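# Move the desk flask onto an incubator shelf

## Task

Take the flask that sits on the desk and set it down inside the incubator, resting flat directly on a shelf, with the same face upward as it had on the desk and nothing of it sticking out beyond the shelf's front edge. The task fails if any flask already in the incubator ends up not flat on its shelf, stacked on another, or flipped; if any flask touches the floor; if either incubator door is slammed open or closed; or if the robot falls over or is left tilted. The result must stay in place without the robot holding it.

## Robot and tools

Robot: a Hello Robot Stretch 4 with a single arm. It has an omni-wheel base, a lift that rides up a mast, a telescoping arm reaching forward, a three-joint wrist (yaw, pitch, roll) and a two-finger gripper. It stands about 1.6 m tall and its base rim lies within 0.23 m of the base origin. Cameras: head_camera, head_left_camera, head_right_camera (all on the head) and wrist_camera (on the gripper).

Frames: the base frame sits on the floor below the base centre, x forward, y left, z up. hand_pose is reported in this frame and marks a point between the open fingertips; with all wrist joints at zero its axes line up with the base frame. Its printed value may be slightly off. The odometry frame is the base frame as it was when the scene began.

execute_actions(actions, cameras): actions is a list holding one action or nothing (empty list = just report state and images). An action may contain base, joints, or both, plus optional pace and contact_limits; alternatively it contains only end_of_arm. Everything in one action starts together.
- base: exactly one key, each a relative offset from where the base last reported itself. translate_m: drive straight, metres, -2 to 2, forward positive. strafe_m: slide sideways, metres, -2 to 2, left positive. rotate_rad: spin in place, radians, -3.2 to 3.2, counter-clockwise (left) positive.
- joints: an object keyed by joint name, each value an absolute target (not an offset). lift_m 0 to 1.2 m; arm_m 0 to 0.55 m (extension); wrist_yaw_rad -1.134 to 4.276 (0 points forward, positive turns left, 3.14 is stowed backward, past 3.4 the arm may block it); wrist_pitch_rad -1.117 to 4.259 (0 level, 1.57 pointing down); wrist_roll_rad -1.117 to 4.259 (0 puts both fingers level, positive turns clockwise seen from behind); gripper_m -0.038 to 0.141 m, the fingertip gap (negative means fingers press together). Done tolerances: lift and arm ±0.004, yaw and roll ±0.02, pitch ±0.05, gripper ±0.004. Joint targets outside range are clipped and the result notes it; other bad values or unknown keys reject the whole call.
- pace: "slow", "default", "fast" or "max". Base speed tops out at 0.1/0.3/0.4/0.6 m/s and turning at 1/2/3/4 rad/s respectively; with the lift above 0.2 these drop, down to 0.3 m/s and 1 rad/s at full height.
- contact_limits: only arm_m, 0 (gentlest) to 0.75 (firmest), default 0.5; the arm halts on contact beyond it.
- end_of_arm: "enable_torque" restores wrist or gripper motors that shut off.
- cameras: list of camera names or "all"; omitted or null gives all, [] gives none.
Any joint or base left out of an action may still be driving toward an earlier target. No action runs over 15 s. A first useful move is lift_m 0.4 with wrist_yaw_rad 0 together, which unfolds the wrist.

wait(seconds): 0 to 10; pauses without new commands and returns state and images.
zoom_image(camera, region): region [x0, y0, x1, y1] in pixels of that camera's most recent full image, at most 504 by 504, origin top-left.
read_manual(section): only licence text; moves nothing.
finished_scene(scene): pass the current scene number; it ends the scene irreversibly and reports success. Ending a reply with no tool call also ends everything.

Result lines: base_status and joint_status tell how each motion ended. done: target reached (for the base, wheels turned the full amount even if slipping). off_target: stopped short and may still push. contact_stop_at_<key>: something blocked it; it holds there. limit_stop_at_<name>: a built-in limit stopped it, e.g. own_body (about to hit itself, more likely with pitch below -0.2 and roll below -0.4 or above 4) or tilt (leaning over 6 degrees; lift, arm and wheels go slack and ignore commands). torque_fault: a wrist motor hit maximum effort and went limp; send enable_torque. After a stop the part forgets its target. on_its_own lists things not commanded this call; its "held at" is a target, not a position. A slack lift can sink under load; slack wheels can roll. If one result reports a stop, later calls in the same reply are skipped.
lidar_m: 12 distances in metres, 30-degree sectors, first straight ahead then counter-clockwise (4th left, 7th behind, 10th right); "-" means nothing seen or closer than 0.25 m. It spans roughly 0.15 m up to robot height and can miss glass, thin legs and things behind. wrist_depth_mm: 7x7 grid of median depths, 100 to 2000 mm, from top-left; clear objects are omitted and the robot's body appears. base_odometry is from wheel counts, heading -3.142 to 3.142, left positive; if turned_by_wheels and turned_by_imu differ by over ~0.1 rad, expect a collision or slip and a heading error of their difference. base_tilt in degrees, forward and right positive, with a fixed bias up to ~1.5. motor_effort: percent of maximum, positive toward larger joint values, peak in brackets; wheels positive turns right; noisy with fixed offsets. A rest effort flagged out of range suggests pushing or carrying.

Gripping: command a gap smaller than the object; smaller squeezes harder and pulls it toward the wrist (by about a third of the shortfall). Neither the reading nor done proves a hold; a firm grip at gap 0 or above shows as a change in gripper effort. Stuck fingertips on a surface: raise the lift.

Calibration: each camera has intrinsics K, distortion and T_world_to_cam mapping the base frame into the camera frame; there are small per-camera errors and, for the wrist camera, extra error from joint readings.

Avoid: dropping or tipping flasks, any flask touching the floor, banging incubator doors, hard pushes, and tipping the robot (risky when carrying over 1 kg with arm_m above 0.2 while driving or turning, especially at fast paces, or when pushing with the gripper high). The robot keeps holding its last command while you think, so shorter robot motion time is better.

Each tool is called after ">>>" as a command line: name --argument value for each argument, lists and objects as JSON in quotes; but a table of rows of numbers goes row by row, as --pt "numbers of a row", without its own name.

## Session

>>> execute_actions --actions '[]'

Scene clock: 0.00 s.
base_odometry: x=+0.000 y=+0.000 heading=+0.000 (m, m, rad; odometry frame)
turned_by_wheels: +0.000 (rad since the last result)
turned_by_imu: +0.000 (rad since the last result)
base_tilt: forward=-0.1 right=-0.2 (deg)
lidar_m: 1.45 1.51 1.97 2.77 1.37 1.32 1.64 2.26 2.04 1.10 1.15 1.51
base_status: not commanded
joint_positions: lift_m=+0.241 arm_m=-0.002 wrist_yaw_rad=+3.081 wrist_pitch_rad=-0.006 wrist_roll_rad=-0.017 gripper_m=+0.057
joint_status: not commanded
motor_effort: lift_m=+18 arm_m=-1 wrist_yaw_rad=+0 wrist_pitch_rad=-7 wrist_roll_rad=+1 gripper_m=-2 wheel_0=+0 wheel_1=+0 wheel_2=+1 (%)
hand_pose: x=-0.1133 y=+0.1047 z=+0.4207 quat_wxyz=(+0.030, +0.003, -0.009, +1.000) (m; base frame)
wrist_depth_mm: 138 209 - - - 1430 - / 110 140 - 1983 1921 1430 - / 110 139 - - - 1430 - / 120 140 - - 1983 1464 1205 / 136 - - 1921 1921 - - / - 1921 1499 1756 213 1708 1661 / 1255 1118 1042 1160 1078 1118 1118
pictures: head_camera, head_left_camera, head_right_camera, wrist_camera
camera_calibration (this result's frames):
wrist_camera: T_world_to_cam=[[0.0745238, 0.997139, -0.0126195, -0.0931567], [-0.0341155, -0.010098, -0.999367, 0.48265], [-0.996636, 0.0749071, 0.0332653, 0.0881565], [0, 0, 0, 1]] pos_world=[0.111268, 0.0911604, 0.478236]
Images, in order (width x height): head_camera 420x560, head_left_camera 420x672, head_right_camera 420x672, wrist_camera 616x392.

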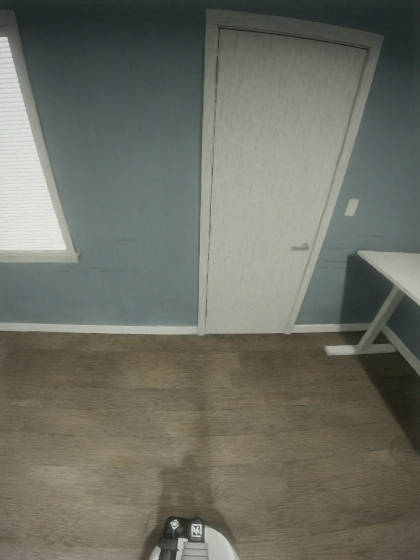

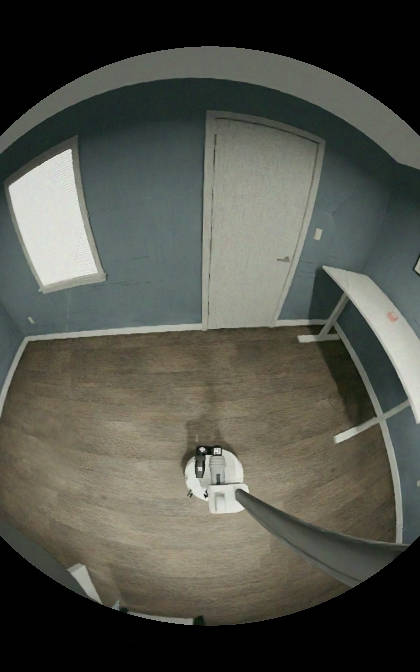

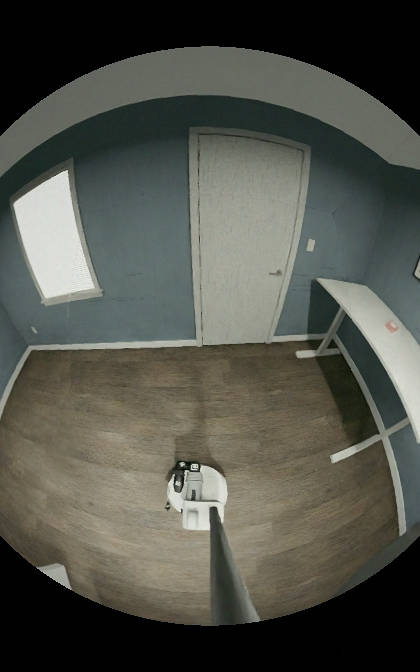

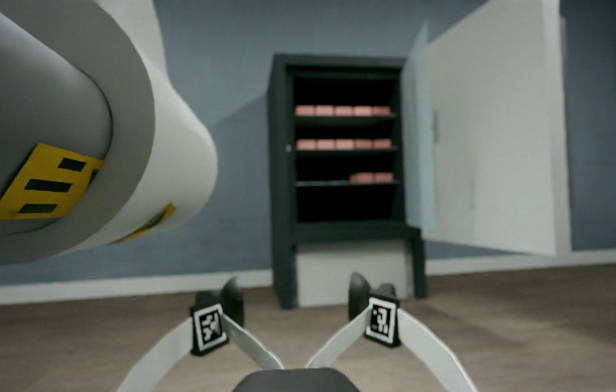

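>>> execute_actions --actions '[{"base": {"rotate_rad": -1.54}, "joints": {"lift_m": 0.7, "wrist_yaw_rad": 0.0, "gripper_m": 0.135, "wrist_roll_rad": 0.0}}]'

Scene clock: 6.17 s.
base_odometry: x=+0.000 y=+0.000 heading=-1.540 (m, m, rad; odometry frame)
turned_by_wheels: -1.540 (rad since the last result)
turned_by_imu: -1.568 (rad since the last result)
base_tilt: forward=+0.0 right=-0.1 (deg)
lidar_m: 1.09 1.16 1.54 1.46 1.54 2.01 2.77 1.33 1.34 1.60 2.26 2.03
base_status: done
joint_positions: lift_m=+0.700 arm_m=-0.002 wrist_yaw_rad=+0.000 wrist_pitch_rad=-0.006 wrist_roll_rad=+0.000 gripper_m=+0.135
joint_status: all done
motor_effort: lift_m=+21(23) arm_m=-1(1) wrist_yaw_rad=-1(6) wrist_pitch_rad=-7(7) wrist_roll_rad=+1(2) gripper_m=+1(2) wheel_0=+0(6) wheel_1=-1(9) wheel_2=-1(5) (%)
hand_pose: x=+0.4579 y=-0.0873 z=+0.8795 quat_wxyz=(+1.000, +0.000, -0.003, +0.000) (m; base frame)
wrist_depth_mm: 1708 1708 1756 1808 1863 1863 1921 / 1708 1708 1708 1756 1863 1863 1863 / 1708 1708 1756 1756 1808 1863 1863 / 1708 1661 1708 1756 1756 1808 1863 / 1708 1708 1708 1756 1808 1863 1863 / 1661 214 1708 1756 1756 1808 1863 / 1661 1661 1708 156 1808 1756 1863
pictures: head_camera, head_left_camera, head_right_camera, wrist_camera
camera_calibration (this result's frames):
wrist_camera: T_world_to_cam=[[-0.0136775, -0.999468, -0.029603, -0.0574837], [0.0334116, 0.0291324, -0.999017, 0.930964], [0.999348, -0.0146532, 0.0329954, -0.265015], [0, 0, 0, 1]] pos_world=[0.232951, -0.0884577, 0.937092]
Images, in order (width x height): head_camera 420x560, head_left_camera 420x672, head_right_camera 420x672, wrist_camera 616x392.

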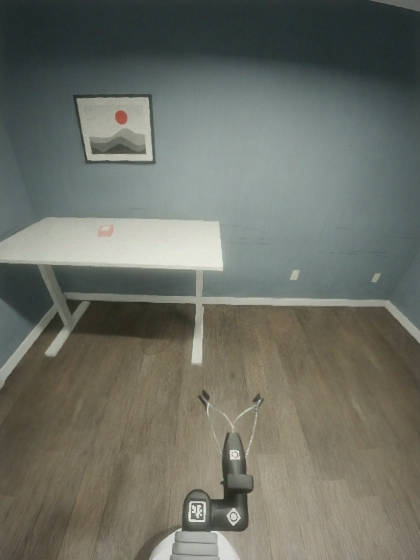

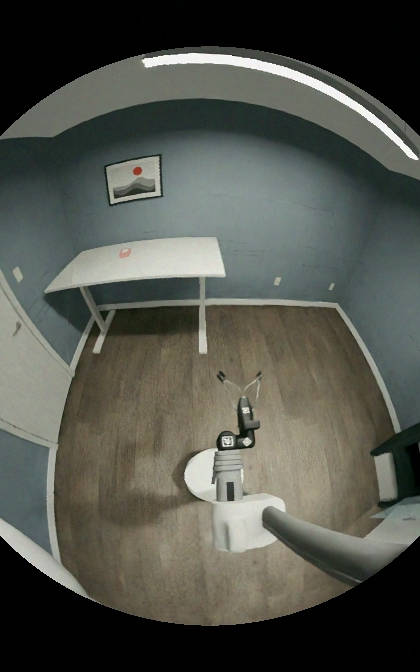

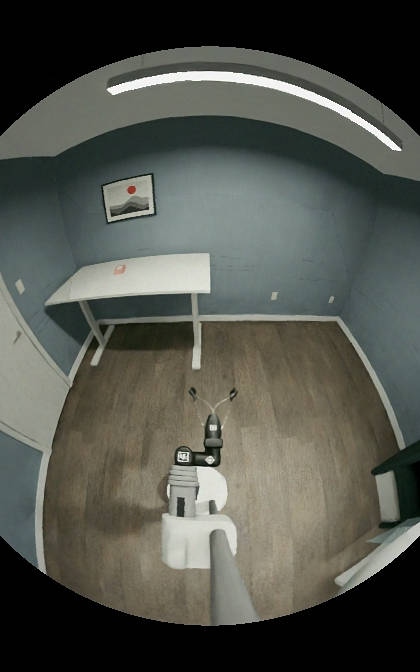

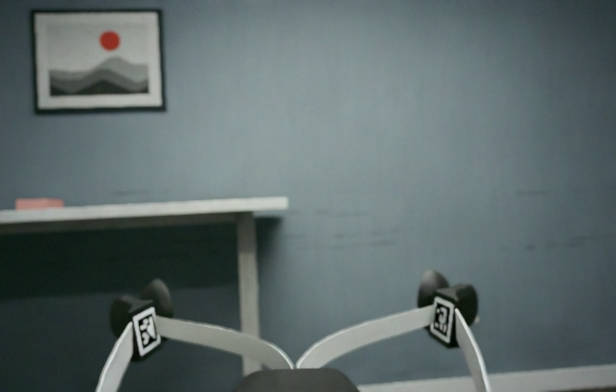

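>>> zoom_image --camera "head_camera" --region '[0, 200, 240, 290]'

>>> zoom_image --camera "head_camera" --region '[75, 212, 135, 252]'

Region (0, 200, 240, 290) of head_camera's 420x560 image, scaled by 2.100, with more detail than that image has; it fills the top 189 rows of this view, and the rest is white.

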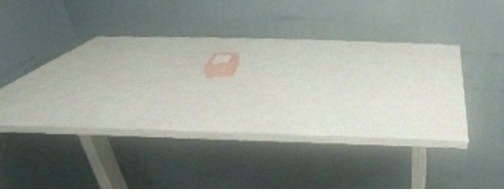

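Region (75, 212, 135, 252) of head_camera's 420x560 image, scaled by 8.400, with more detail than that image has.

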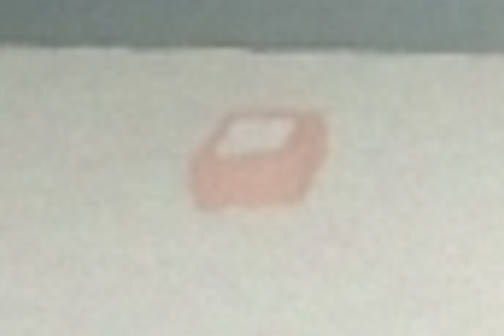

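>>> execute_actions --actions '[{"base": {"rotate_rad": 0.245}, "joints": {"lift_m": 0.96, "wrist_yaw_rad": 0.065, "wrist_pitch_rad": 0.35}}]' --cameras '["head_camera", "wrist_camera"]'

>>> execute_actions --actions '[{"base": {"strafe_m": 0.4}}]' --cameras '["head_camera", "wrist_camera"]'

Scene clock: 33.10 s.
base_odometry: x=+0.000 y=+0.000 heading=-1.295 (m, m, rad; odometry frame)
turned_by_wheels: +0.245 (rad since the last result)
turned_by_imu: +0.249 (rad since the last result)
base_tilt: forward=-0.2 right=-0.2 (deg)
lidar_m: 1.11 1.29 1.45 1.46 1.71 2.77 2.77 1.33 1.65 2.22 2.32 1.12
base_status: done
joint_positions: lift_m=+0.960 arm_m=-0.002 wrist_yaw_rad=+0.065 wrist_pitch_rad=+0.352 wrist_roll_rad=+0.000 gripper_m=+0.135
joint_status: all done
motor_effort: lift_m=+21(23) arm_m=-1(1) wrist_yaw_rad=+0(4) wrist_pitch_rad=-7(6) wrist_roll_rad=+1(1) gripper_m=+0(1) wheel_0=+1(4) wheel_1=+2(7) wheel_2=+2(6) (%)
hand_pose: x=+0.4453 y=-0.0697 z=+1.0385 quat_wxyz=(+0.984, -0.006, +0.175, +0.032) (m; base frame)
wrist_depth_mm: 1708 1808 1708 1618 1537 1464 1430 / 1756 1863 1808 1708 1618 1537 1464 / 1618 1281 1182 1160 1118 1618 1576 / 1618 - 1983 1863 1756 1708 1618 / 1808 - - 1983 1863 1808 1708 / 1808 214 1983 1983 1397 1756 1756 / 1618 1537 1537 156 1537 1499 1537
pictures: head_camera, wrist_camera
camera_calibration (this result's frames):
wrist_camera: T_world_to_cam=[[0.0414254, -0.998881, -0.0228402, -0.0668168], [-0.319584, 0.00841205, -0.947521, 1.1919], [0.946652, 0.0465508, -0.318878, 0.135743], [0, 0, 0, 1]] pos_world=[0.25518, -0.0830874, 1.17111]
Images, in order (width x height): head_camera 420x560, wrist_camera 616x392.

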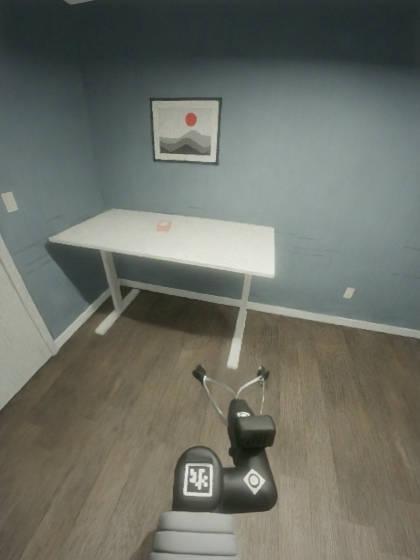

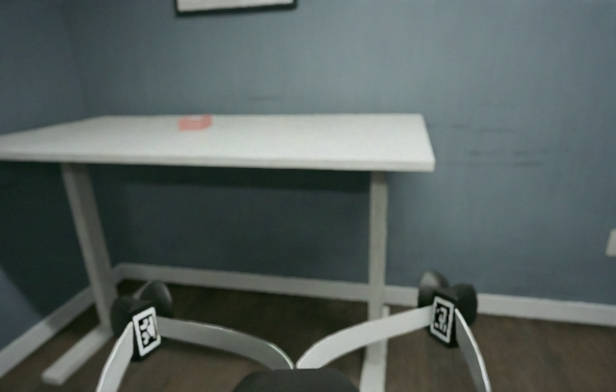

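Scene clock: 35.77 s.
base_odometry: x=+0.385 y=+0.109 heading=-1.295 (m, m, rad; odometry frame)
turned_by_wheels: +0.000 (rad since the last result)
turned_by_imu: -0.001 (rad since the last result)
base_tilt: forward=-0.2 right=+0.0 (deg)
lidar_m: 1.20 1.27 1.08 1.09 1.26 2.06 2.71 1.56 1.65 2.59 2.39 1.18
base_status: done
joint_positions: lift_m=+0.960 arm_m=-0.002 wrist_yaw_rad=+0.065 wrist_pitch_rad=+0.352 wrist_roll_rad=+0.000 gripper_m=+0.135
joint_status: not commanded
motor_effort: lift_m=+20(21) arm_m=-1(1) wrist_yaw_rad=+0(0) wrist_pitch_rad=-7(6) wrist_roll_rad=+1(0) gripper_m=+0(0) wheel_0=+0(8) wheel_1=-1(7) wheel_2=+1(1) (%)
hand_pose: x=+0.4453 y=-0.0697 z=+1.0385 quat_wxyz=(+0.984, -0.006, +0.175, +0.032) (m; base frame)
wrist_depth_mm: 1308 1756 1756 1661 1618 1537 1499 / 1281 1756 1863 1756 1708 1618 1537 / 1255 1499 1430 1336 1281 1078 1025 / 1336 1708 - 1983 1863 1756 1661 / 1336 1756 - - 1983 1808 1756 / 1336 214 1921 1983 1756 1430 1808 / 1366 1537 1537 156 1576 1499 1499
pictures: head_camera, wrist_camera
camera_calibration (this result's frames):
wrist_camera: T_world_to_cam=[[0.0414243, -0.998881, -0.022839, -0.0668168], [-0.319632, 0.00840887, -0.947504, 1.19195], [0.946636, 0.0465498, -0.318926, 0.135819], [0, 0, 0, 1]] pos_world=[0.255182, -0.0830872, 1.17117]
Images, in order (width x height): head_camera 420x560, wrist_camera 616x392.

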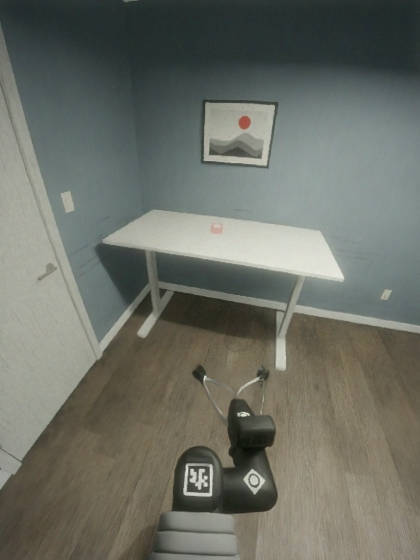

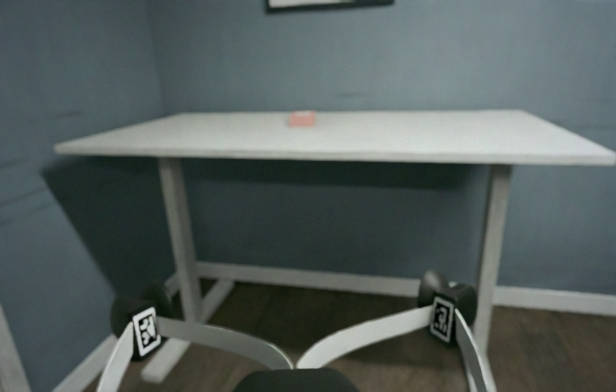

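>>> execute_actions --actions '[{"base": {"translate_m": 0.85}, "joints": {"arm_m": 0.12}}]' --cameras '["head_camera", "wrist_camera"]'

Scene clock: 49.03 s.
base_odometry: x=+0.617 y=-0.709 heading=-1.295 (m, m, rad; odometry frame)
turned_by_wheels: +0.000 (rad since the last result)
turned_by_imu: -0.001 (rad since the last result)
base_tilt: forward=-0.2 right=-0.2 (deg)
lidar_m: 0.40 0.44 0.76 0.85 1.04 1.75 3.56 2.26 2.41 2.69 0.46 0.36
base_status: done
joint_positions: lift_m=+0.960 arm_m=+0.119 wrist_yaw_rad=+0.065 wrist_pitch_rad=+0.352 wrist_roll_rad=+0.000 gripper_m=+0.135
joint_status: all done
motor_effort: lift_m=+20(20) arm_m=+4(3) wrist_yaw_rad=+0(1) wrist_pitch_rad=-6(6) wrist_roll_rad=+1(1) gripper_m=+0(0) wheel_0=+1(4) wheel_1=+0(4) wheel_2=+1(8) (%)
hand_pose: x=+0.5661 y=-0.0696 z=+1.0385 quat_wxyz=(+0.984, -0.006, +0.175, +0.032) (m; base frame)
wrist_depth_mm: 904 866 820 778 741 715 683 / 976 904 854 809 778 750 715 / 1008 946 917 866 820 778 750 / 715 691 676 603 640 621 609 / 492 480 445 436 452 445 439 / 373 214 362 355 320 319 343 / 301 285 283 155 286 274 281
pictures: head_camera, wrist_camera
camera_calibration (this result's frames):
wrist_camera: T_world_to_cam=[[0.0415151, -0.998877, -0.022837, -0.0718488], [-0.319717, 0.00837383, -0.947476, 1.23055], [0.946603, 0.0466359, -0.31901, 0.0215853], [0, 0, 0, 1]] pos_world=[0.375976, -0.0830791, 1.17116]
Images, in order (width x height): head_camera 420x560, wrist_camera 616x392.

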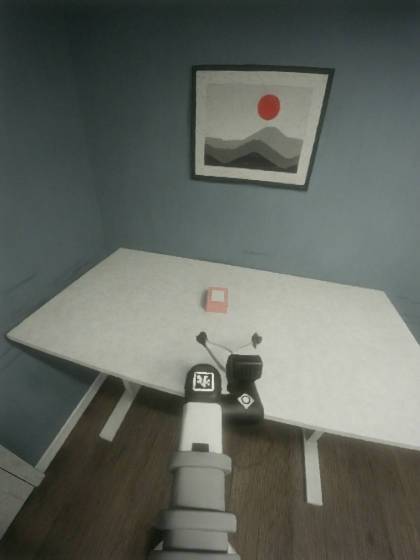

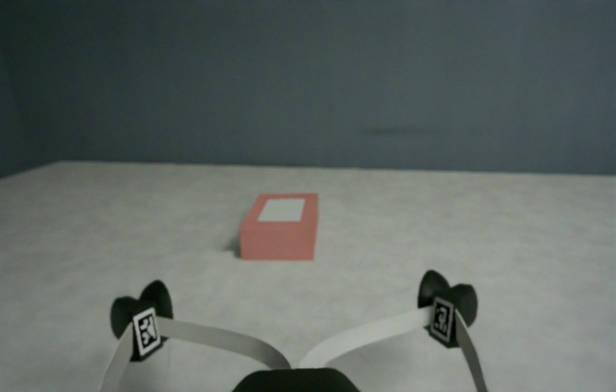

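>>> zoom_image --camera "wrist_camera" --region '[220, 180, 340, 270]'

>>> zoom_image --camera "head_camera" --region '[180, 275, 280, 365]'

Region (220, 180, 340, 270) of wrist_camera's 616x392 image, scaled by 4.200; it fills the top 378 rows of this view, and the rest is white.

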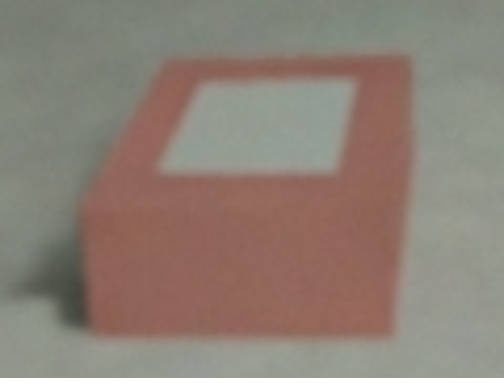

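Region (180, 275, 280, 365) of head_camera's 420x560 image, scaled by 5.040, with more detail than that image has; it fills the top 454 rows of this view, and the rest is white.

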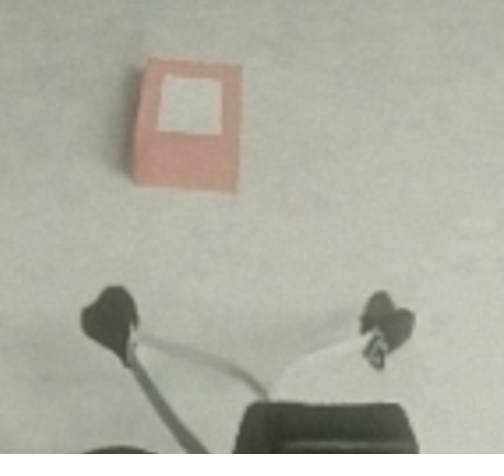

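>>> execute_actions --actions '[{"base": {"strafe_m": 0.055}, "joints": {"arm_m": 0.27, "wrist_yaw_rad": -0.03, "lift_m": 0.915}}]' --cameras '["wrist_camera"]'

Scene clock: 89.47 s.
base_odometry: x=+0.669 y=-0.694 heading=-1.295 (m, m, rad; odometry frame)
turned_by_wheels: +0.000 (rad since the last result)
turned_by_imu: -0.001 (rad since the last result)
base_tilt: forward=+0.0 right=-0.1 (deg)
lidar_m: 0.39 0.46 0.78 0.79 0.98 1.69 3.54 2.30 2.43 2.67 0.46 0.36
base_status: done
joint_positions: lift_m=+0.915 arm_m=+0.269 wrist_yaw_rad=-0.030 wrist_pitch_rad=+0.352 wrist_roll_rad=+0.000 gripper_m=+0.135
joint_status: all done
motor_effort: lift_m=+14(18) arm_m=+4(7) wrist_yaw_rad=+0(5) wrist_pitch_rad=-6(8) wrist_roll_rad=+2(1) gripper_m=+1(0) wheel_0=+0(6) wheel_1=+0(8) wheel_2=+1(1) (%)
hand_pose: x=+0.7082 y=-0.0955 z=+0.9940 quat_wxyz=(+0.984, +0.002, +0.175, -0.015) (m; base frame)
wrist_depth_mm: 699 683 668 647 634 615 603 / 741 723 699 683 661 640 627 / 778 759 741 715 691 676 661 / 559 544 530 517 504 492 480 / 387 379 351 286 357 353 347 / 294 214 286 282 255 252 271 / 238 225 224 155 226 217 223
pictures: wrist_camera
camera_calibration (this result's frames):
wrist_camera: T_world_to_cam=[[-0.0533353, -0.998316, -0.0228358, -0.0373429], [-0.317534, 0.0386369, -0.947459, 1.23537], [0.946746, -0.0432819, -0.31906, -0.134587], [0, 0, 0, 1]] pos_world=[0.517702, -0.0908361, 1.12667]
Images, in order (width x height): wrist_camera 616x392.

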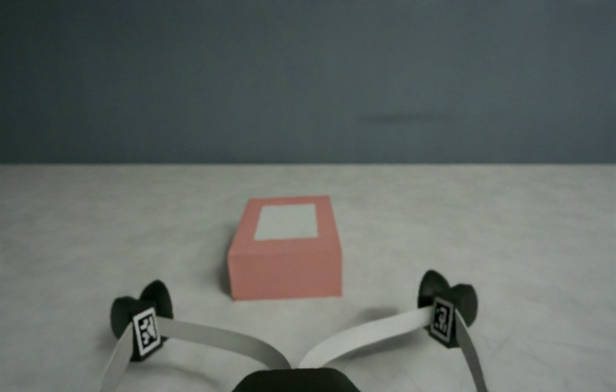

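>>> zoom_image --camera "wrist_camera" --region '[200, 180, 380, 320]'

Region (200, 180, 380, 320) of wrist_camera's 616x392 image, scaled by 2.800.

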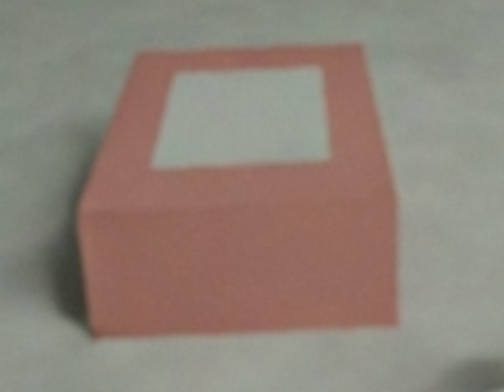

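>>> execute_actions --actions '[{"joints": {"arm_m": 0.369, "lift_m": 0.9025}, "pace": "slow"}]' --cameras '["wrist_camera"]'

Scene clock: 110.40 s.
base_odometry: x=+0.669 y=-0.694 heading=-1.295 (m, m, rad; odometry frame)
turned_by_wheels: +0.000 (rad since the last result)
turned_by_imu: -0.001 (rad since the last result)
base_tilt: forward=+0.1 right=+0.0 (deg)
lidar_m: 0.38 0.45 0.76 0.81 0.98 1.67 3.54 2.30 2.47 2.70 0.48 0.39
base_status: not commanded
joint_positions: lift_m=+0.903 arm_m=+0.368 wrist_yaw_rad=-0.030 wrist_pitch_rad=+0.352 wrist_roll_rad=+0.000 gripper_m=+0.135
joint_status: all done
motor_effort: lift_m=+14(14) arm_m=+4(4) wrist_yaw_rad=+0(0) wrist_pitch_rad=-6(6) wrist_roll_rad=+1(0) gripper_m=-2(2) wheel_0=+0(0) wheel_1=+0(0) wheel_2=+1(1) (%)
hand_pose: x=+0.8072 y=-0.0955 z=+0.9815 quat_wxyz=(+0.984, +0.002, +0.175, -0.015) (m; base frame)
wrist_depth_mm: 603 597 574 559 544 530 517 / 640 621 597 585 574 559 539 / 676 654 634 615 597 580 564 / 521 504 492 480 466 455 445 / 359 349 325 253 332 327 322 / 272 215 207 195 203 233 251 / 220 208 189 155 202 201 206
pictures: wrist_camera
camera_calibration (this result's frames):
wrist_camera: T_world_to_cam=[[-0.0533838, -0.998313, -0.0228358, -0.0323238], [-0.317532, 0.0386523, -0.947459, 1.25496], [0.946744, -0.0433279, -0.31906, -0.232269], [0, 0, 0, 1]] pos_world=[0.616662, -0.0908399, 1.11417]
Images, in order (width x height): wrist_camera 616x392.

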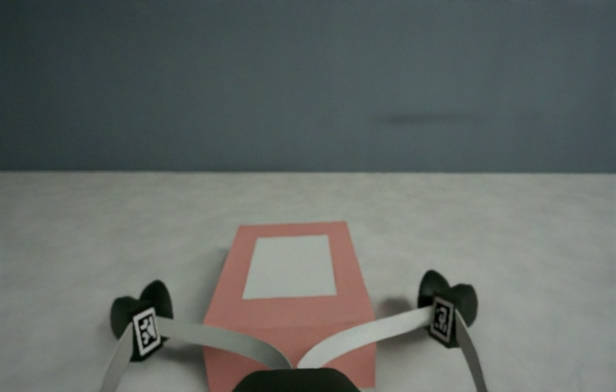

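>>> execute_actions --actions '[]'

Scene clock: 126.43 s.
base_odometry: x=+0.669 y=-0.694 heading=-1.295 (m, m, rad; odometry frame)
turned_by_wheels: +0.000 (rad since the last result)
turned_by_imu: +0.000 (rad since the last result)
base_tilt: forward=+0.0 right=-0.3 (deg)
lidar_m: 0.39 0.45 0.76 0.79 0.99 1.66 3.54 2.29 2.43 2.69 0.46 0.38
base_status: not commanded
joint_positions: lift_m=+0.903 arm_m=+0.368 wrist_yaw_rad=-0.030 wrist_pitch_rad=+0.352 wrist_roll_rad=+0.000 gripper_m=+0.135
joint_status: all done
motor_effort: lift_m=+14(14) arm_m=+4(4) wrist_yaw_rad=+0(0) wrist_pitch_rad=-6(6) wrist_roll_rad=+1(0) gripper_m=+2(2) wheel_0=+0(0) wheel_1=+1(0) wheel_2=+1(1) (%)
hand_pose: x=+0.8072 y=-0.0955 z=+0.9815 quat_wxyz=(+0.984, +0.002, +0.175, -0.015) (m; base frame)
wrist_depth_mm: 609 585 574 559 544 530 517 / 640 621 603 585 569 554 539 / 676 661 634 615 597 580 564 / 521 508 492 480 469 455 445 / 357 349 324 253 332 327 322 / 273 214 206 195 203 233 251 / 220 208 189 155 202 201 206
pictures: head_camera, head_left_camera, head_right_camera, wrist_camera
camera_calibration (this result's frames):
wrist_camera: T_world_to_cam=[[-0.0533836, -0.998313, -0.022836, -0.0323238], [-0.317532, 0.0386524, -0.947459, 1.25496], [0.946744, -0.0433276, -0.31906, -0.232268], [0, 0, 0, 1]] pos_world=[0.616662, -0.0908399, 1.11417]
Images, in order (width x height): head_camera 420x560, head_left_camera 420x672, head_right_camera 420x672, wrist_camera 616x392.

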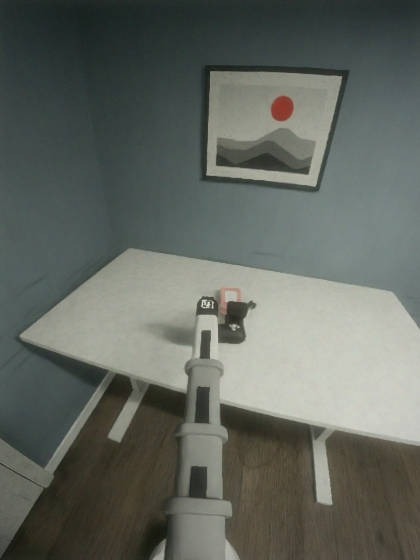

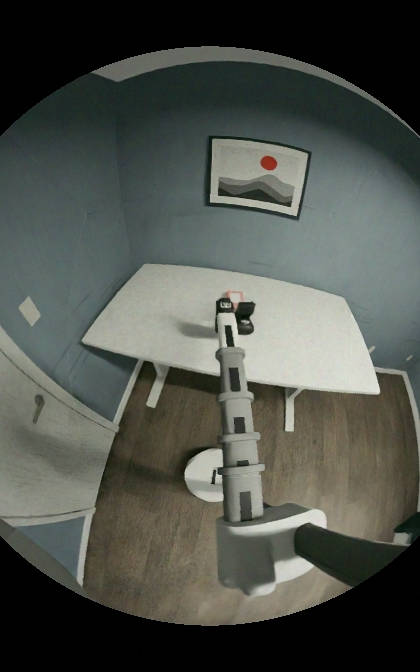

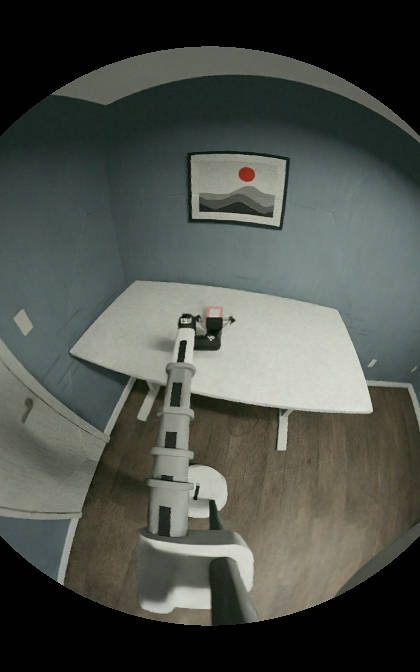

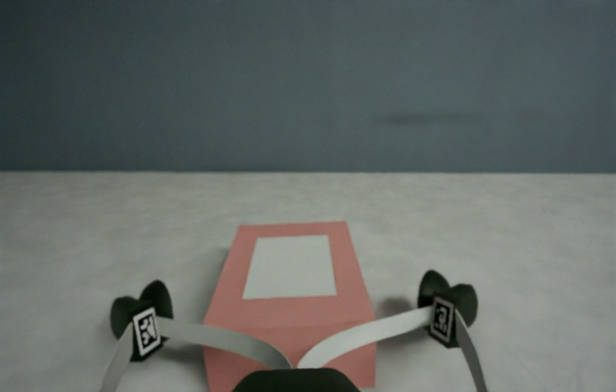

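>>> execute_actions --actions '[{"joints": {"gripper_m": 0.035}}]' --cameras '["wrist_camera"]'

Scene clock: 138.60 s.
base_odometry: x=+0.669 y=-0.694 heading=-1.295 (m, m, rad; odometry frame)
turned_by_wheels: +0.000 (rad since the last result)
turned_by_imu: -0.001 (rad since the last result)
base_tilt: forward=-0.2 right=+0.0 (deg)
lidar_m: 0.38 0.46 0.81 0.79 0.99 1.67 3.52 2.31 2.45 2.68 0.47 0.39
base_status: not commanded
joint_positions: lift_m=+0.903 arm_m=+0.368 wrist_yaw_rad=-0.030 wrist_pitch_rad=+0.353 wrist_roll_rad=+0.000 gripper_m=+0.036
joint_status: all done
motor_effort: lift_m=+14(14) arm_m=+4(4) wrist_yaw_rad=+0(0) wrist_pitch_rad=-8(10) wrist_roll_rad=+1(0) gripper_m=-26(24) wheel_0=+0(0) wheel_1=+1(0) wheel_2=+1(1) (%)
hand_pose: x=+0.8071 y=-0.0955 z=+0.9814 quat_wxyz=(+0.984, +0.003, +0.175, -0.015) (m; base frame)
wrist_depth_mm: 609 591 580 559 544 535 517 / 634 621 597 585 569 554 544 / 676 647 634 621 597 580 564 / 521 504 492 477 466 452 445 / 357 349 324 244 330 325 320 / 271 267 189 187 186 252 251 / 220 173 172 171 181 194 206
pictures: wrist_camera
camera_calibration (this result's frames):
wrist_camera: T_world_to_cam=[[-0.0534275, -0.998311, -0.022825, -0.0323117], [-0.317967, 0.0386759, -0.947313, 1.25503], [0.946595, -0.043355, -0.319496, -0.231721], [0, 0, 0, 1]] pos_world=[0.616678, -0.0908429, 1.11414]
Images, in order (width x height): wrist_camera 616x392.

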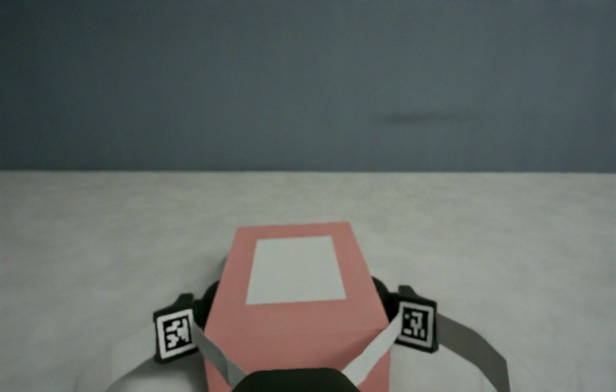

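>>> execute_actions --actions '[{"joints": {"lift_m": 0.96}, "pace": "slow"}]' --cameras '["wrist_camera"]'

Scene clock: 141.77 s.
base_odometry: x=+0.669 y=-0.694 heading=-1.295 (m, m, rad; odometry frame)
turned_by_wheels: +0.000 (rad since the last result)
turned_by_imu: +0.000 (rad since the last result)
base_tilt: forward=+0.1 right=-0.2 (deg)
lidar_m: 0.38 0.46 0.79 0.80 0.95 1.66 3.51 2.30 2.46 2.69 0.47 0.40
base_status: not commanded
joint_positions: lift_m=+0.960 arm_m=+0.368 wrist_yaw_rad=-0.030 wrist_pitch_rad=+0.353 wrist_roll_rad=+0.000 gripper_m=+0.036
joint_status: all done
motor_effort: lift_m=+22(23) arm_m=+4(4) wrist_yaw_rad=+0(0) wrist_pitch_rad=-7(9) wrist_roll_rad=+0(1) gripper_m=-25(24) wheel_0=+0(0) wheel_1=+0(0) wheel_2=+0(1) (%)
hand_pose: x=+0.8071 y=-0.0955 z=+1.0382 quat_wxyz=(+0.984, +0.003, +0.175, -0.015) (m; base frame)
wrist_depth_mm: 609 585 574 559 544 535 521 / 640 615 603 580 564 554 544 / 676 654 634 615 597 580 569 / 691 668 654 640 621 603 585 / 488 477 439 243 449 442 433 / 370 364 190 187 186 343 342 / 298 173 172 172 181 263 279
pictures: wrist_camera
camera_calibration (this result's frames):
wrist_camera: T_world_to_cam=[[-0.0534302, -0.998311, -0.0228218, -0.0310156], [-0.318088, 0.0386793, -0.947272, 1.30893], [0.946554, -0.0433536, -0.319618, -0.21339], [0, 0, 0, 1]] pos_world=[0.616684, -0.090843, 1.171]
Images, in order (width x height): wrist_camera 616x392.

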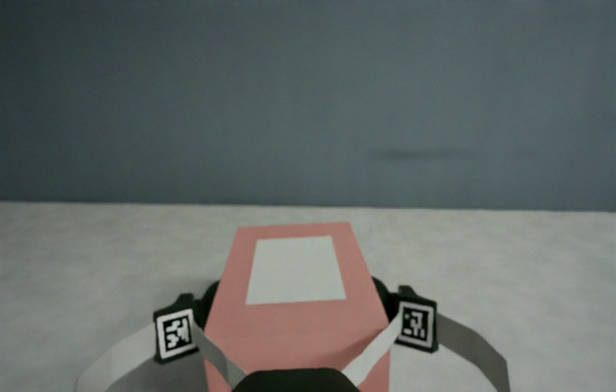

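>>> execute_actions --actions '[{"base": {"rotate_rad": -2.2}, "joints": {"arm_m": 0.0, "wrist_yaw_rad": 0.065}}]' --cameras '["head_camera", "wrist_camera"]'

Scene clock: 160.13 s.
base_odometry: x=+0.669 y=-0.694 heading=+2.789 (m, m, rad; odometry frame)
turned_by_wheels: -2.200 (rad since the last result)
turned_by_imu: -2.240 (rad since the last result)
base_tilt: forward=-0.2 right=-0.1 (deg)
lidar_m: 2.45 2.82 0.51 0.38 0.37 0.39 0.69 0.81 0.92 1.42 3.50 2.30
base_status: done
joint_positions: lift_m=+0.960 arm_m=+0.001 wrist_yaw_rad=+0.065 wrist_pitch_rad=+0.353 wrist_roll_rad=+0.000 gripper_m=+0.036
joint_status: all done
motor_effort: lift_m=+21(22) arm_m=-4(6) wrist_yaw_rad=+1(2) wrist_pitch_rad=-9(10) wrist_roll_rad=+0(1) gripper_m=-25(24) wheel_0=+1(4) wheel_1=-1(8) wheel_2=+0(7) (%)
hand_pose: x=+0.4474 y=-0.0697 z=+1.0382 quat_wxyz=(+0.984, -0.006, +0.176, +0.032) (m; base frame)
wrist_depth_mm: - - - - - - - / - - - - - 1921 - / - - - - - - - / - - - - - - - / - - - 243 - - - / - - 189 187 186 1863 1863 / 1661 173 172 172 181 1464 1537
pictures: head_camera, wrist_camera
camera_calibration (this result's frames):
wrist_camera: T_world_to_cam=[[0.0412195, -0.99889, -0.0228121, -0.0669062], [-0.320545, 0.00840413, -0.947196, 1.19247], [0.946336, 0.0463552, -0.319843, 0.134768], [0, 0, 0, 1]] pos_world=[0.257462, -0.0831007, 1.17108]
Images, in order (width x height): head_camera 420x560, wrist_camera 616x392.

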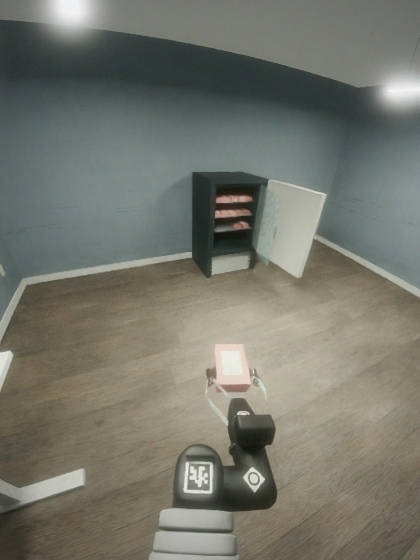

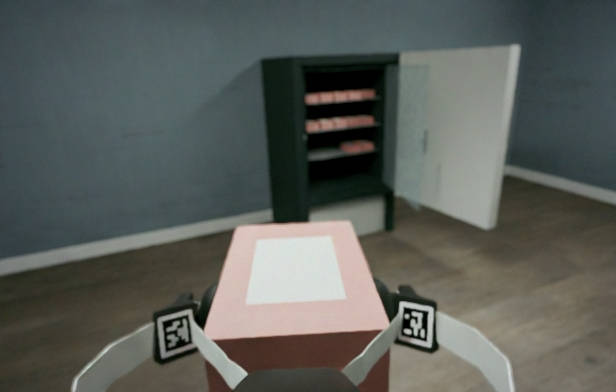

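>>> zoom_image --camera "head_camera" --region '[170, 150, 340, 300]'

>>> zoom_image --camera "wrist_camera" --region '[240, 30, 540, 240]'

Region (170, 150, 340, 300) of head_camera's 420x560 image, scaled by 2.965, with more detail than that image has; it fills the top 445 rows of this view, and the rest is white.

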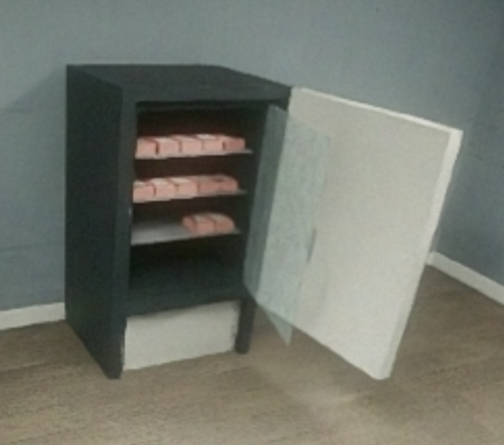

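Region (240, 30, 540, 240) of wrist_camera's 616x392 image, scaled by 1.680; it fills the top 353 rows of this view, and the rest is white.

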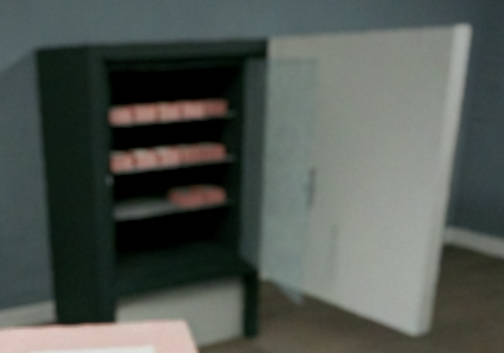

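>>> execute_actions --actions '[{"base": {"rotate_rad": -0.334}, "joints": {"lift_m": 0.62}}]' --cameras '[]'

>>> execute_actions --actions '[{"base": {"translate_m": 1.72}, "pace": "fast"}]' --cameras '["head_camera"]'

Scene clock: 185.60 s.
base_odometry: x=+0.669 y=-0.694 heading=+2.455 (m, m, rad; odometry frame)
turned_by_wheels: -0.334 (rad since the last result)
turned_by_imu: -0.340 (rad since the last result)
base_tilt: forward=-0.2 right=-0.1 (deg)
lidar_m: 2.27 2.48 0.78 0.44 0.39 0.39 0.46 0.81 0.81 0.99 1.85 3.52
base_status: done
joint_positions: lift_m=+0.620 arm_m=+0.001 wrist_yaw_rad=+0.065 wrist_pitch_rad=+0.353 wrist_roll_rad=+0.000 gripper_m=+0.036
joint_status: all done
motor_effort: lift_m=+15(19) arm_m=-4(4) wrist_yaw_rad=+0(0) wrist_pitch_rad=-8(10) wrist_roll_rad=+2(0) gripper_m=-25(24) wheel_0=+1(4) wheel_1=+0(4) wheel_2=-1(5) (%)
hand_pose: x=+0.4475 y=-0.0697 z=+0.6987 quat_wxyz=(+0.984, -0.006, +0.176, +0.032) (m; base frame)
wrist_depth_mm: - - - - - - - / - - - - - - - / - - - - - - - / - - - - - - - / 1921 1863 1756 243 1756 1708 1708 / 1430 1430 189 187 186 1336 1281 / 1160 173 172 172 181 1025 1078
pictures: none
No camera images: the call's "cameras" was empty. Leave "cameras" out to get every camera's image.

Scene clock: 191.27 s.
base_odometry: x=-0.660 y=+0.397 heading=+2.454 (m, m, rad; odometry frame)
turned_by_wheels: +0.000 (rad since the last result)
turned_by_imu: -0.001 (rad since the last result)
base_tilt: forward=-0.1 right=-0.1 (deg)
lidar_m: 0.51 0.95 0.98 1.91 2.39 1.66 2.41 2.13 2.12 2.50 2.33 0.60
base_status: done
joint_positions: lift_m=+0.620 arm_m=+0.001 wrist_yaw_rad=+0.065 wrist_pitch_rad=+0.353 wrist_roll_rad=+0.000 gripper_m=+0.036
joint_status: not commanded
motor_effort: lift_m=+15(15) arm_m=-4(4) wrist_yaw_rad=+0(0) wrist_pitch_rad=-9(8) wrist_roll_rad=+0(1) gripper_m=-25(27) wheel_0=-1(6) wheel_1=-1(5) wheel_2=+0(11) (%)
hand_pose: x=+0.4474 y=-0.0697 z=+0.6987 quat_wxyz=(+0.984, -0.006, +0.176, +0.032) (m; base frame)
wrist_depth_mm: 788 661 508 415 351 312 1756 / 809 699 544 439 368 329 1808 / 1078 732 580 462 382 345 1863 / 1060 842 621 488 399 366 1921 / 991 917 676 243 415 389 1708 / 831 931 189 187 186 1229 1336 / 878 173 172 172 181 413 1098
pictures: head_camera
Images, in order (width x height): head_camera 420x560.

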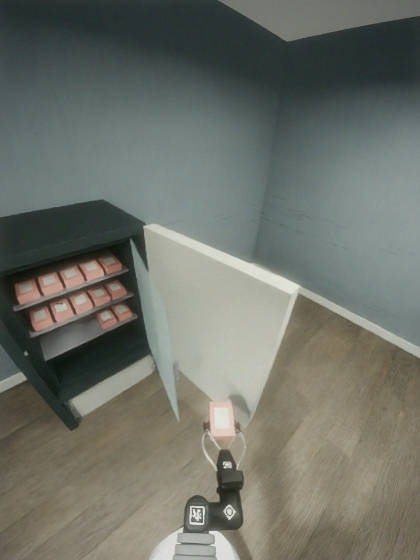

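>>> zoom_image --camera "head_camera" --region '[0, 190, 320, 470]'

Region (0, 190, 320, 470) of head_camera's 420x560 image, scaled by 1.575, with more detail than that image has; it fills the top 441 rows of this view, and the rest is white.

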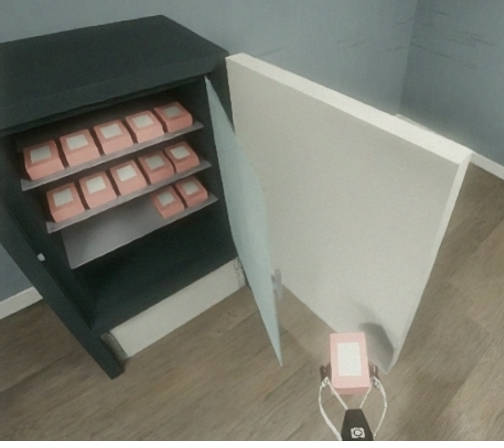

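>>> execute_actions --actions '[{"base": {"translate_m": -0.1}}]' --cameras '[]'

>>> execute_actions --actions '[{"base": {"rotate_rad": 0.7}}]' --cameras '["head_camera", "wrist_camera"]'

Scene clock: 234.60 s.
base_odometry: x=-0.583 y=+0.333 heading=+2.454 (m, m, rad; odometry frame)
turned_by_wheels: +0.000 (rad since the last result)
turned_by_imu: -0.001 (rad since the last result)
base_tilt: forward=-0.2 right=-0.1 (deg)
lidar_m: 0.71 1.01 1.04 1.96 2.31 1.58 2.35 2.04 2.04 2.42 2.39 0.65
base_status: done
joint_positions: lift_m=+0.620 arm_m=+0.001 wrist_yaw_rad=+0.065 wrist_pitch_rad=+0.353 wrist_roll_rad=+0.000 gripper_m=+0.036
joint_status: not commanded
motor_effort: lift_m=+15(15) arm_m=-4(4) wrist_yaw_rad=+0(0) wrist_pitch_rad=-8(9) wrist_roll_rad=-1(2) gripper_m=-26(25) wheel_0=-1(4) wheel_1=+1(6) wheel_2=-1(8) (%)
hand_pose: x=+0.4474 y=-0.0697 z=+0.6987 quat_wxyz=(+0.984, -0.006, +0.176, +0.032) (m; base frame)
wrist_depth_mm: 917 820 627 512 433 1921 1756 / 1008 878 676 539 449 1983 1863 / 1160 931 707 564 469 - 1921 / 1229 1008 768 597 492 - 1983 / 1008 1008 820 243 508 1708 1708 / 891 1042 190 187 186 1336 1308 / 931 173 172 171 181 1008 1078
pictures: none
No camera images: the call's "cameras" was empty. Leave "cameras" out to get every camera's image.

Scene clock: 236.07 s.
base_odometry: x=-0.583 y=+0.333 heading=-3.129 (m, m, rad; odometry frame)
turned_by_wheels: +0.700 (rad since the last result)
turned_by_imu: +0.712 (rad since the last result)
base_tilt: forward=+0.1 right=-0.2 (deg)
lidar_m: 1.04 1.69 2.26 2.26 1.57 2.11 2.04 2.07 2.55 2.39 0.70 0.70
base_status: done
joint_positions: lift_m=+0.620 arm_m=+0.001 wrist_yaw_rad=+0.065 wrist_pitch_rad=+0.353 wrist_roll_rad=+0.000 gripper_m=+0.036
joint_status: not commanded
motor_effort: lift_m=+15(15) arm_m=-4(4) wrist_yaw_rad=+0(1) wrist_pitch_rad=-8(10) wrist_roll_rad=+1(1) gripper_m=-25(25) wheel_0=+0(5) wheel_1=-1(3) wheel_2=+2(6) (%)
hand_pose: x=+0.4474 y=-0.0696 z=+0.6987 quat_wxyz=(+0.984, -0.006, +0.176, +0.032) (m; base frame)
wrist_depth_mm: 1308 1308 809 1229 1160 820 654 / 1366 1366 866 1281 1205 854 668 / 1397 1464 891 1229 1118 891 683 / 1499 1499 1008 1366 1229 917 683 / 1576 1576 917 244 991 960 691 / 1430 1397 189 187 186 1042 707 / 1182 173 172 171 181 1008 1008
pictures: head_camera, wrist_camera
camera_calibration (this result's frames):
wrist_camera: T_world_to_cam=[[0.0416895, -0.99887, -0.0228134, -0.0747309], [-0.320536, 0.00825516, -0.9472, 0.870811], [0.946318, 0.0468008, -0.31983, 0.0261805], [0, 0, 0, 1]] pos_world=[0.257467, -0.0830604, 0.831501]
Images, in order (width x height): head_camera 420x560, wrist_camera 616x392.

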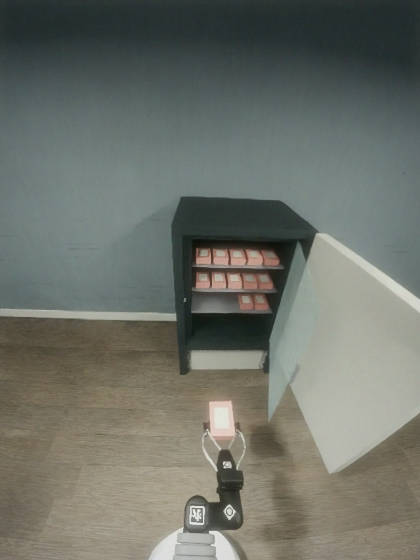

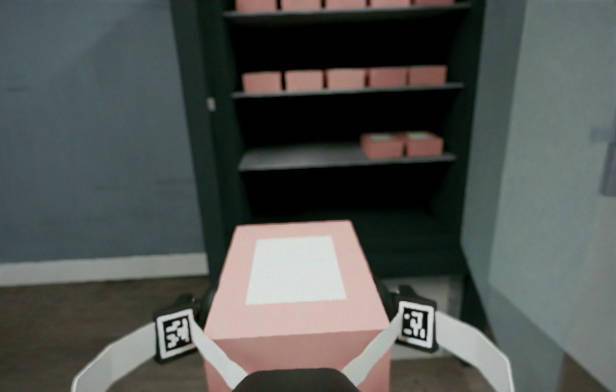

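>>> execute_actions --actions '[{"base": {"translate_m": 0.25}, "joints": {"arm_m": 0.2}}]' --cameras '["head_camera", "wrist_camera"]'

Scene clock: 264.97 s.
base_odometry: x=-0.833 y=+0.330 heading=-3.129 (m, m, rad; odometry frame)
turned_by_wheels: +0.000 (rad since the last result)
turned_by_imu: -0.001 (rad since the last result)
base_tilt: forward=-0.1 right=-0.2 (deg)
lidar_m: 0.66 1.44 1.94 2.31 1.67 2.09 2.28 2.33 2.54 0.60 0.52 0.50
base_status: done
joint_positions: lift_m=+0.620 arm_m=+0.199 wrist_yaw_rad=+0.065 wrist_pitch_rad=+0.353 wrist_roll_rad=+0.000 gripper_m=+0.036
joint_status: all done
motor_effort: lift_m=+15(15) arm_m=+4(3) wrist_yaw_rad=+0(1) wrist_pitch_rad=-9(10) wrist_roll_rad=+0(1) gripper_m=-27(24) wheel_0=-1(5) wheel_1=+0(5) wheel_2=+1(8) (%)
hand_pose: x=+0.6460 y=-0.0696 z=+0.6987 quat_wxyz=(+0.984, -0.006, +0.175, +0.032) (m; base frame)
wrist_depth_mm: 345 402 778 820 820 741 521 / 362 415 574 484 488 484 484 / 382 430 723 891 891 759 530 / 1008 445 668 715 634 559 535 / 1078 466 530 243 809 691 535 / 1138 449 189 187 186 691 549 / 1160 173 172 172 181 564 569
pictures: head_camera, wrist_camera
camera_calibration (this result's frames):
wrist_camera: T_world_to_cam=[[0.0416168, -0.998873, -0.0228156, -0.0829799], [-0.320445, 0.00828503, -0.947231, 0.934446], [0.946352, 0.0467318, -0.319739, -0.161801], [0, 0, 0, 1]] pos_world=[0.456013, -0.0830671, 0.831508]
Images, in order (width x height): head_camera 420x560, wrist_camera 616x392.

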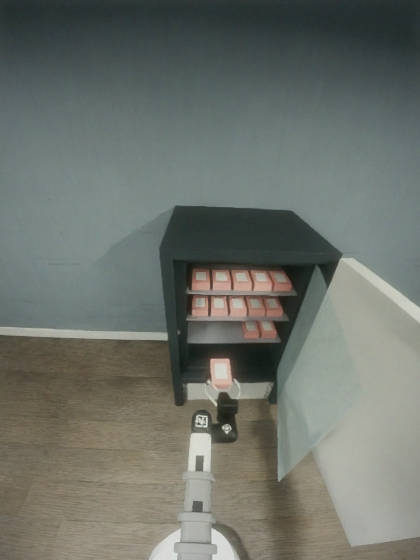

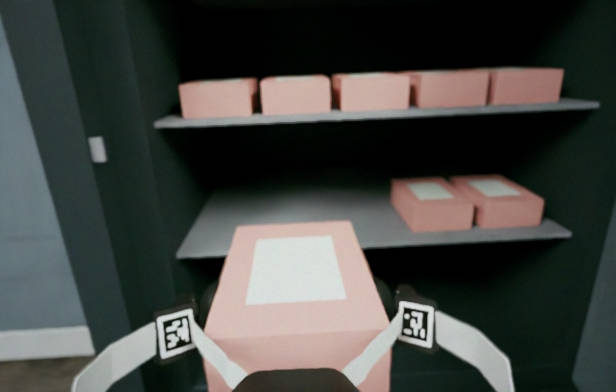

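>>> execute_actions --actions '[{"base": {"translate_m": 0.1}, "joints": {"arm_m": 0.38, "lift_m": 0.585}, "contact_limits": {"arm_m": 0.2}}]' --cameras '["head_camera", "wrist_camera"]'

Scene clock: 287.60 s.
base_odometry: x=-0.933 y=+0.329 heading=-3.128 (m, m, rad; odometry frame)
turned_by_wheels: +0.000 (rad since the last result)
turned_by_imu: -0.001 (rad since the last result)
base_tilt: forward=-0.2 right=-0.2 (deg)
lidar_m: 0.70 1.34 1.78 2.34 1.69 2.11 2.37 2.45 2.53 0.57 0.43 0.74
base_status: done
joint_positions: lift_m=+0.585 arm_m=+0.379 wrist_yaw_rad=+0.065 wrist_pitch_rad=+0.353 wrist_roll_rad=+0.000 gripper_m=+0.036
joint_status: all done
motor_effort: lift_m=+14(15) arm_m=+4(1) wrist_yaw_rad=-1(1) wrist_pitch_rad=-9(9) wrist_roll_rad=+0(2) gripper_m=-24(23) wheel_0=-1(3) wheel_1=+1(6) wheel_2=+2(6) (%)
contact_limits: arm_m 0.2
hand_pose: x=+0.8260 y=-0.0696 z=+0.6638 quat_wxyz=(+0.984, -0.006, +0.175, +0.032) (m; base frame)
wrist_depth_mm: 271 407 539 544 549 200 332 / 196 199 201 202 207 205 209 / 202 345 597 609 609 615 496 / 273 418 615 603 591 574 500 / 271 394 407 243 418 349 325 / 267 334 189 187 186 291 264 / 257 173 172 172 181 245 259
pictures: head_camera, wrist_camera
camera_calibration (this result's frames):
wrist_camera: T_world_to_cam=[[0.0416384, -0.998872, -0.0228152, -0.091278], [-0.320491, 0.00827548, -0.947215, 0.959048], [0.946336, 0.0467526, -0.319785, -0.343223], [0, 0, 0, 1]] pos_world=[0.635971, -0.083065, 0.796585]
Images, in order (width x height): head_camera 420x560, wrist_camera 616x392.

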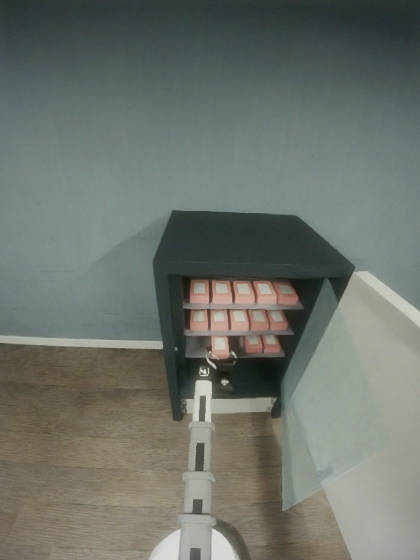

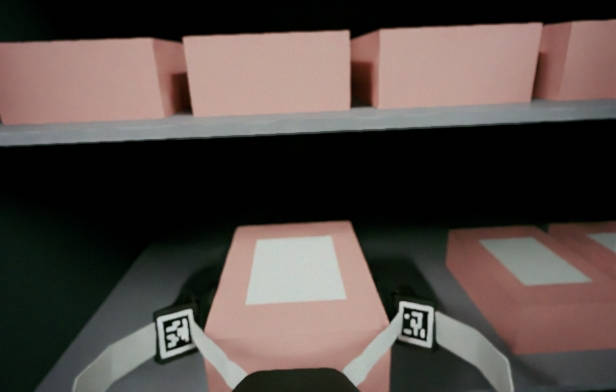

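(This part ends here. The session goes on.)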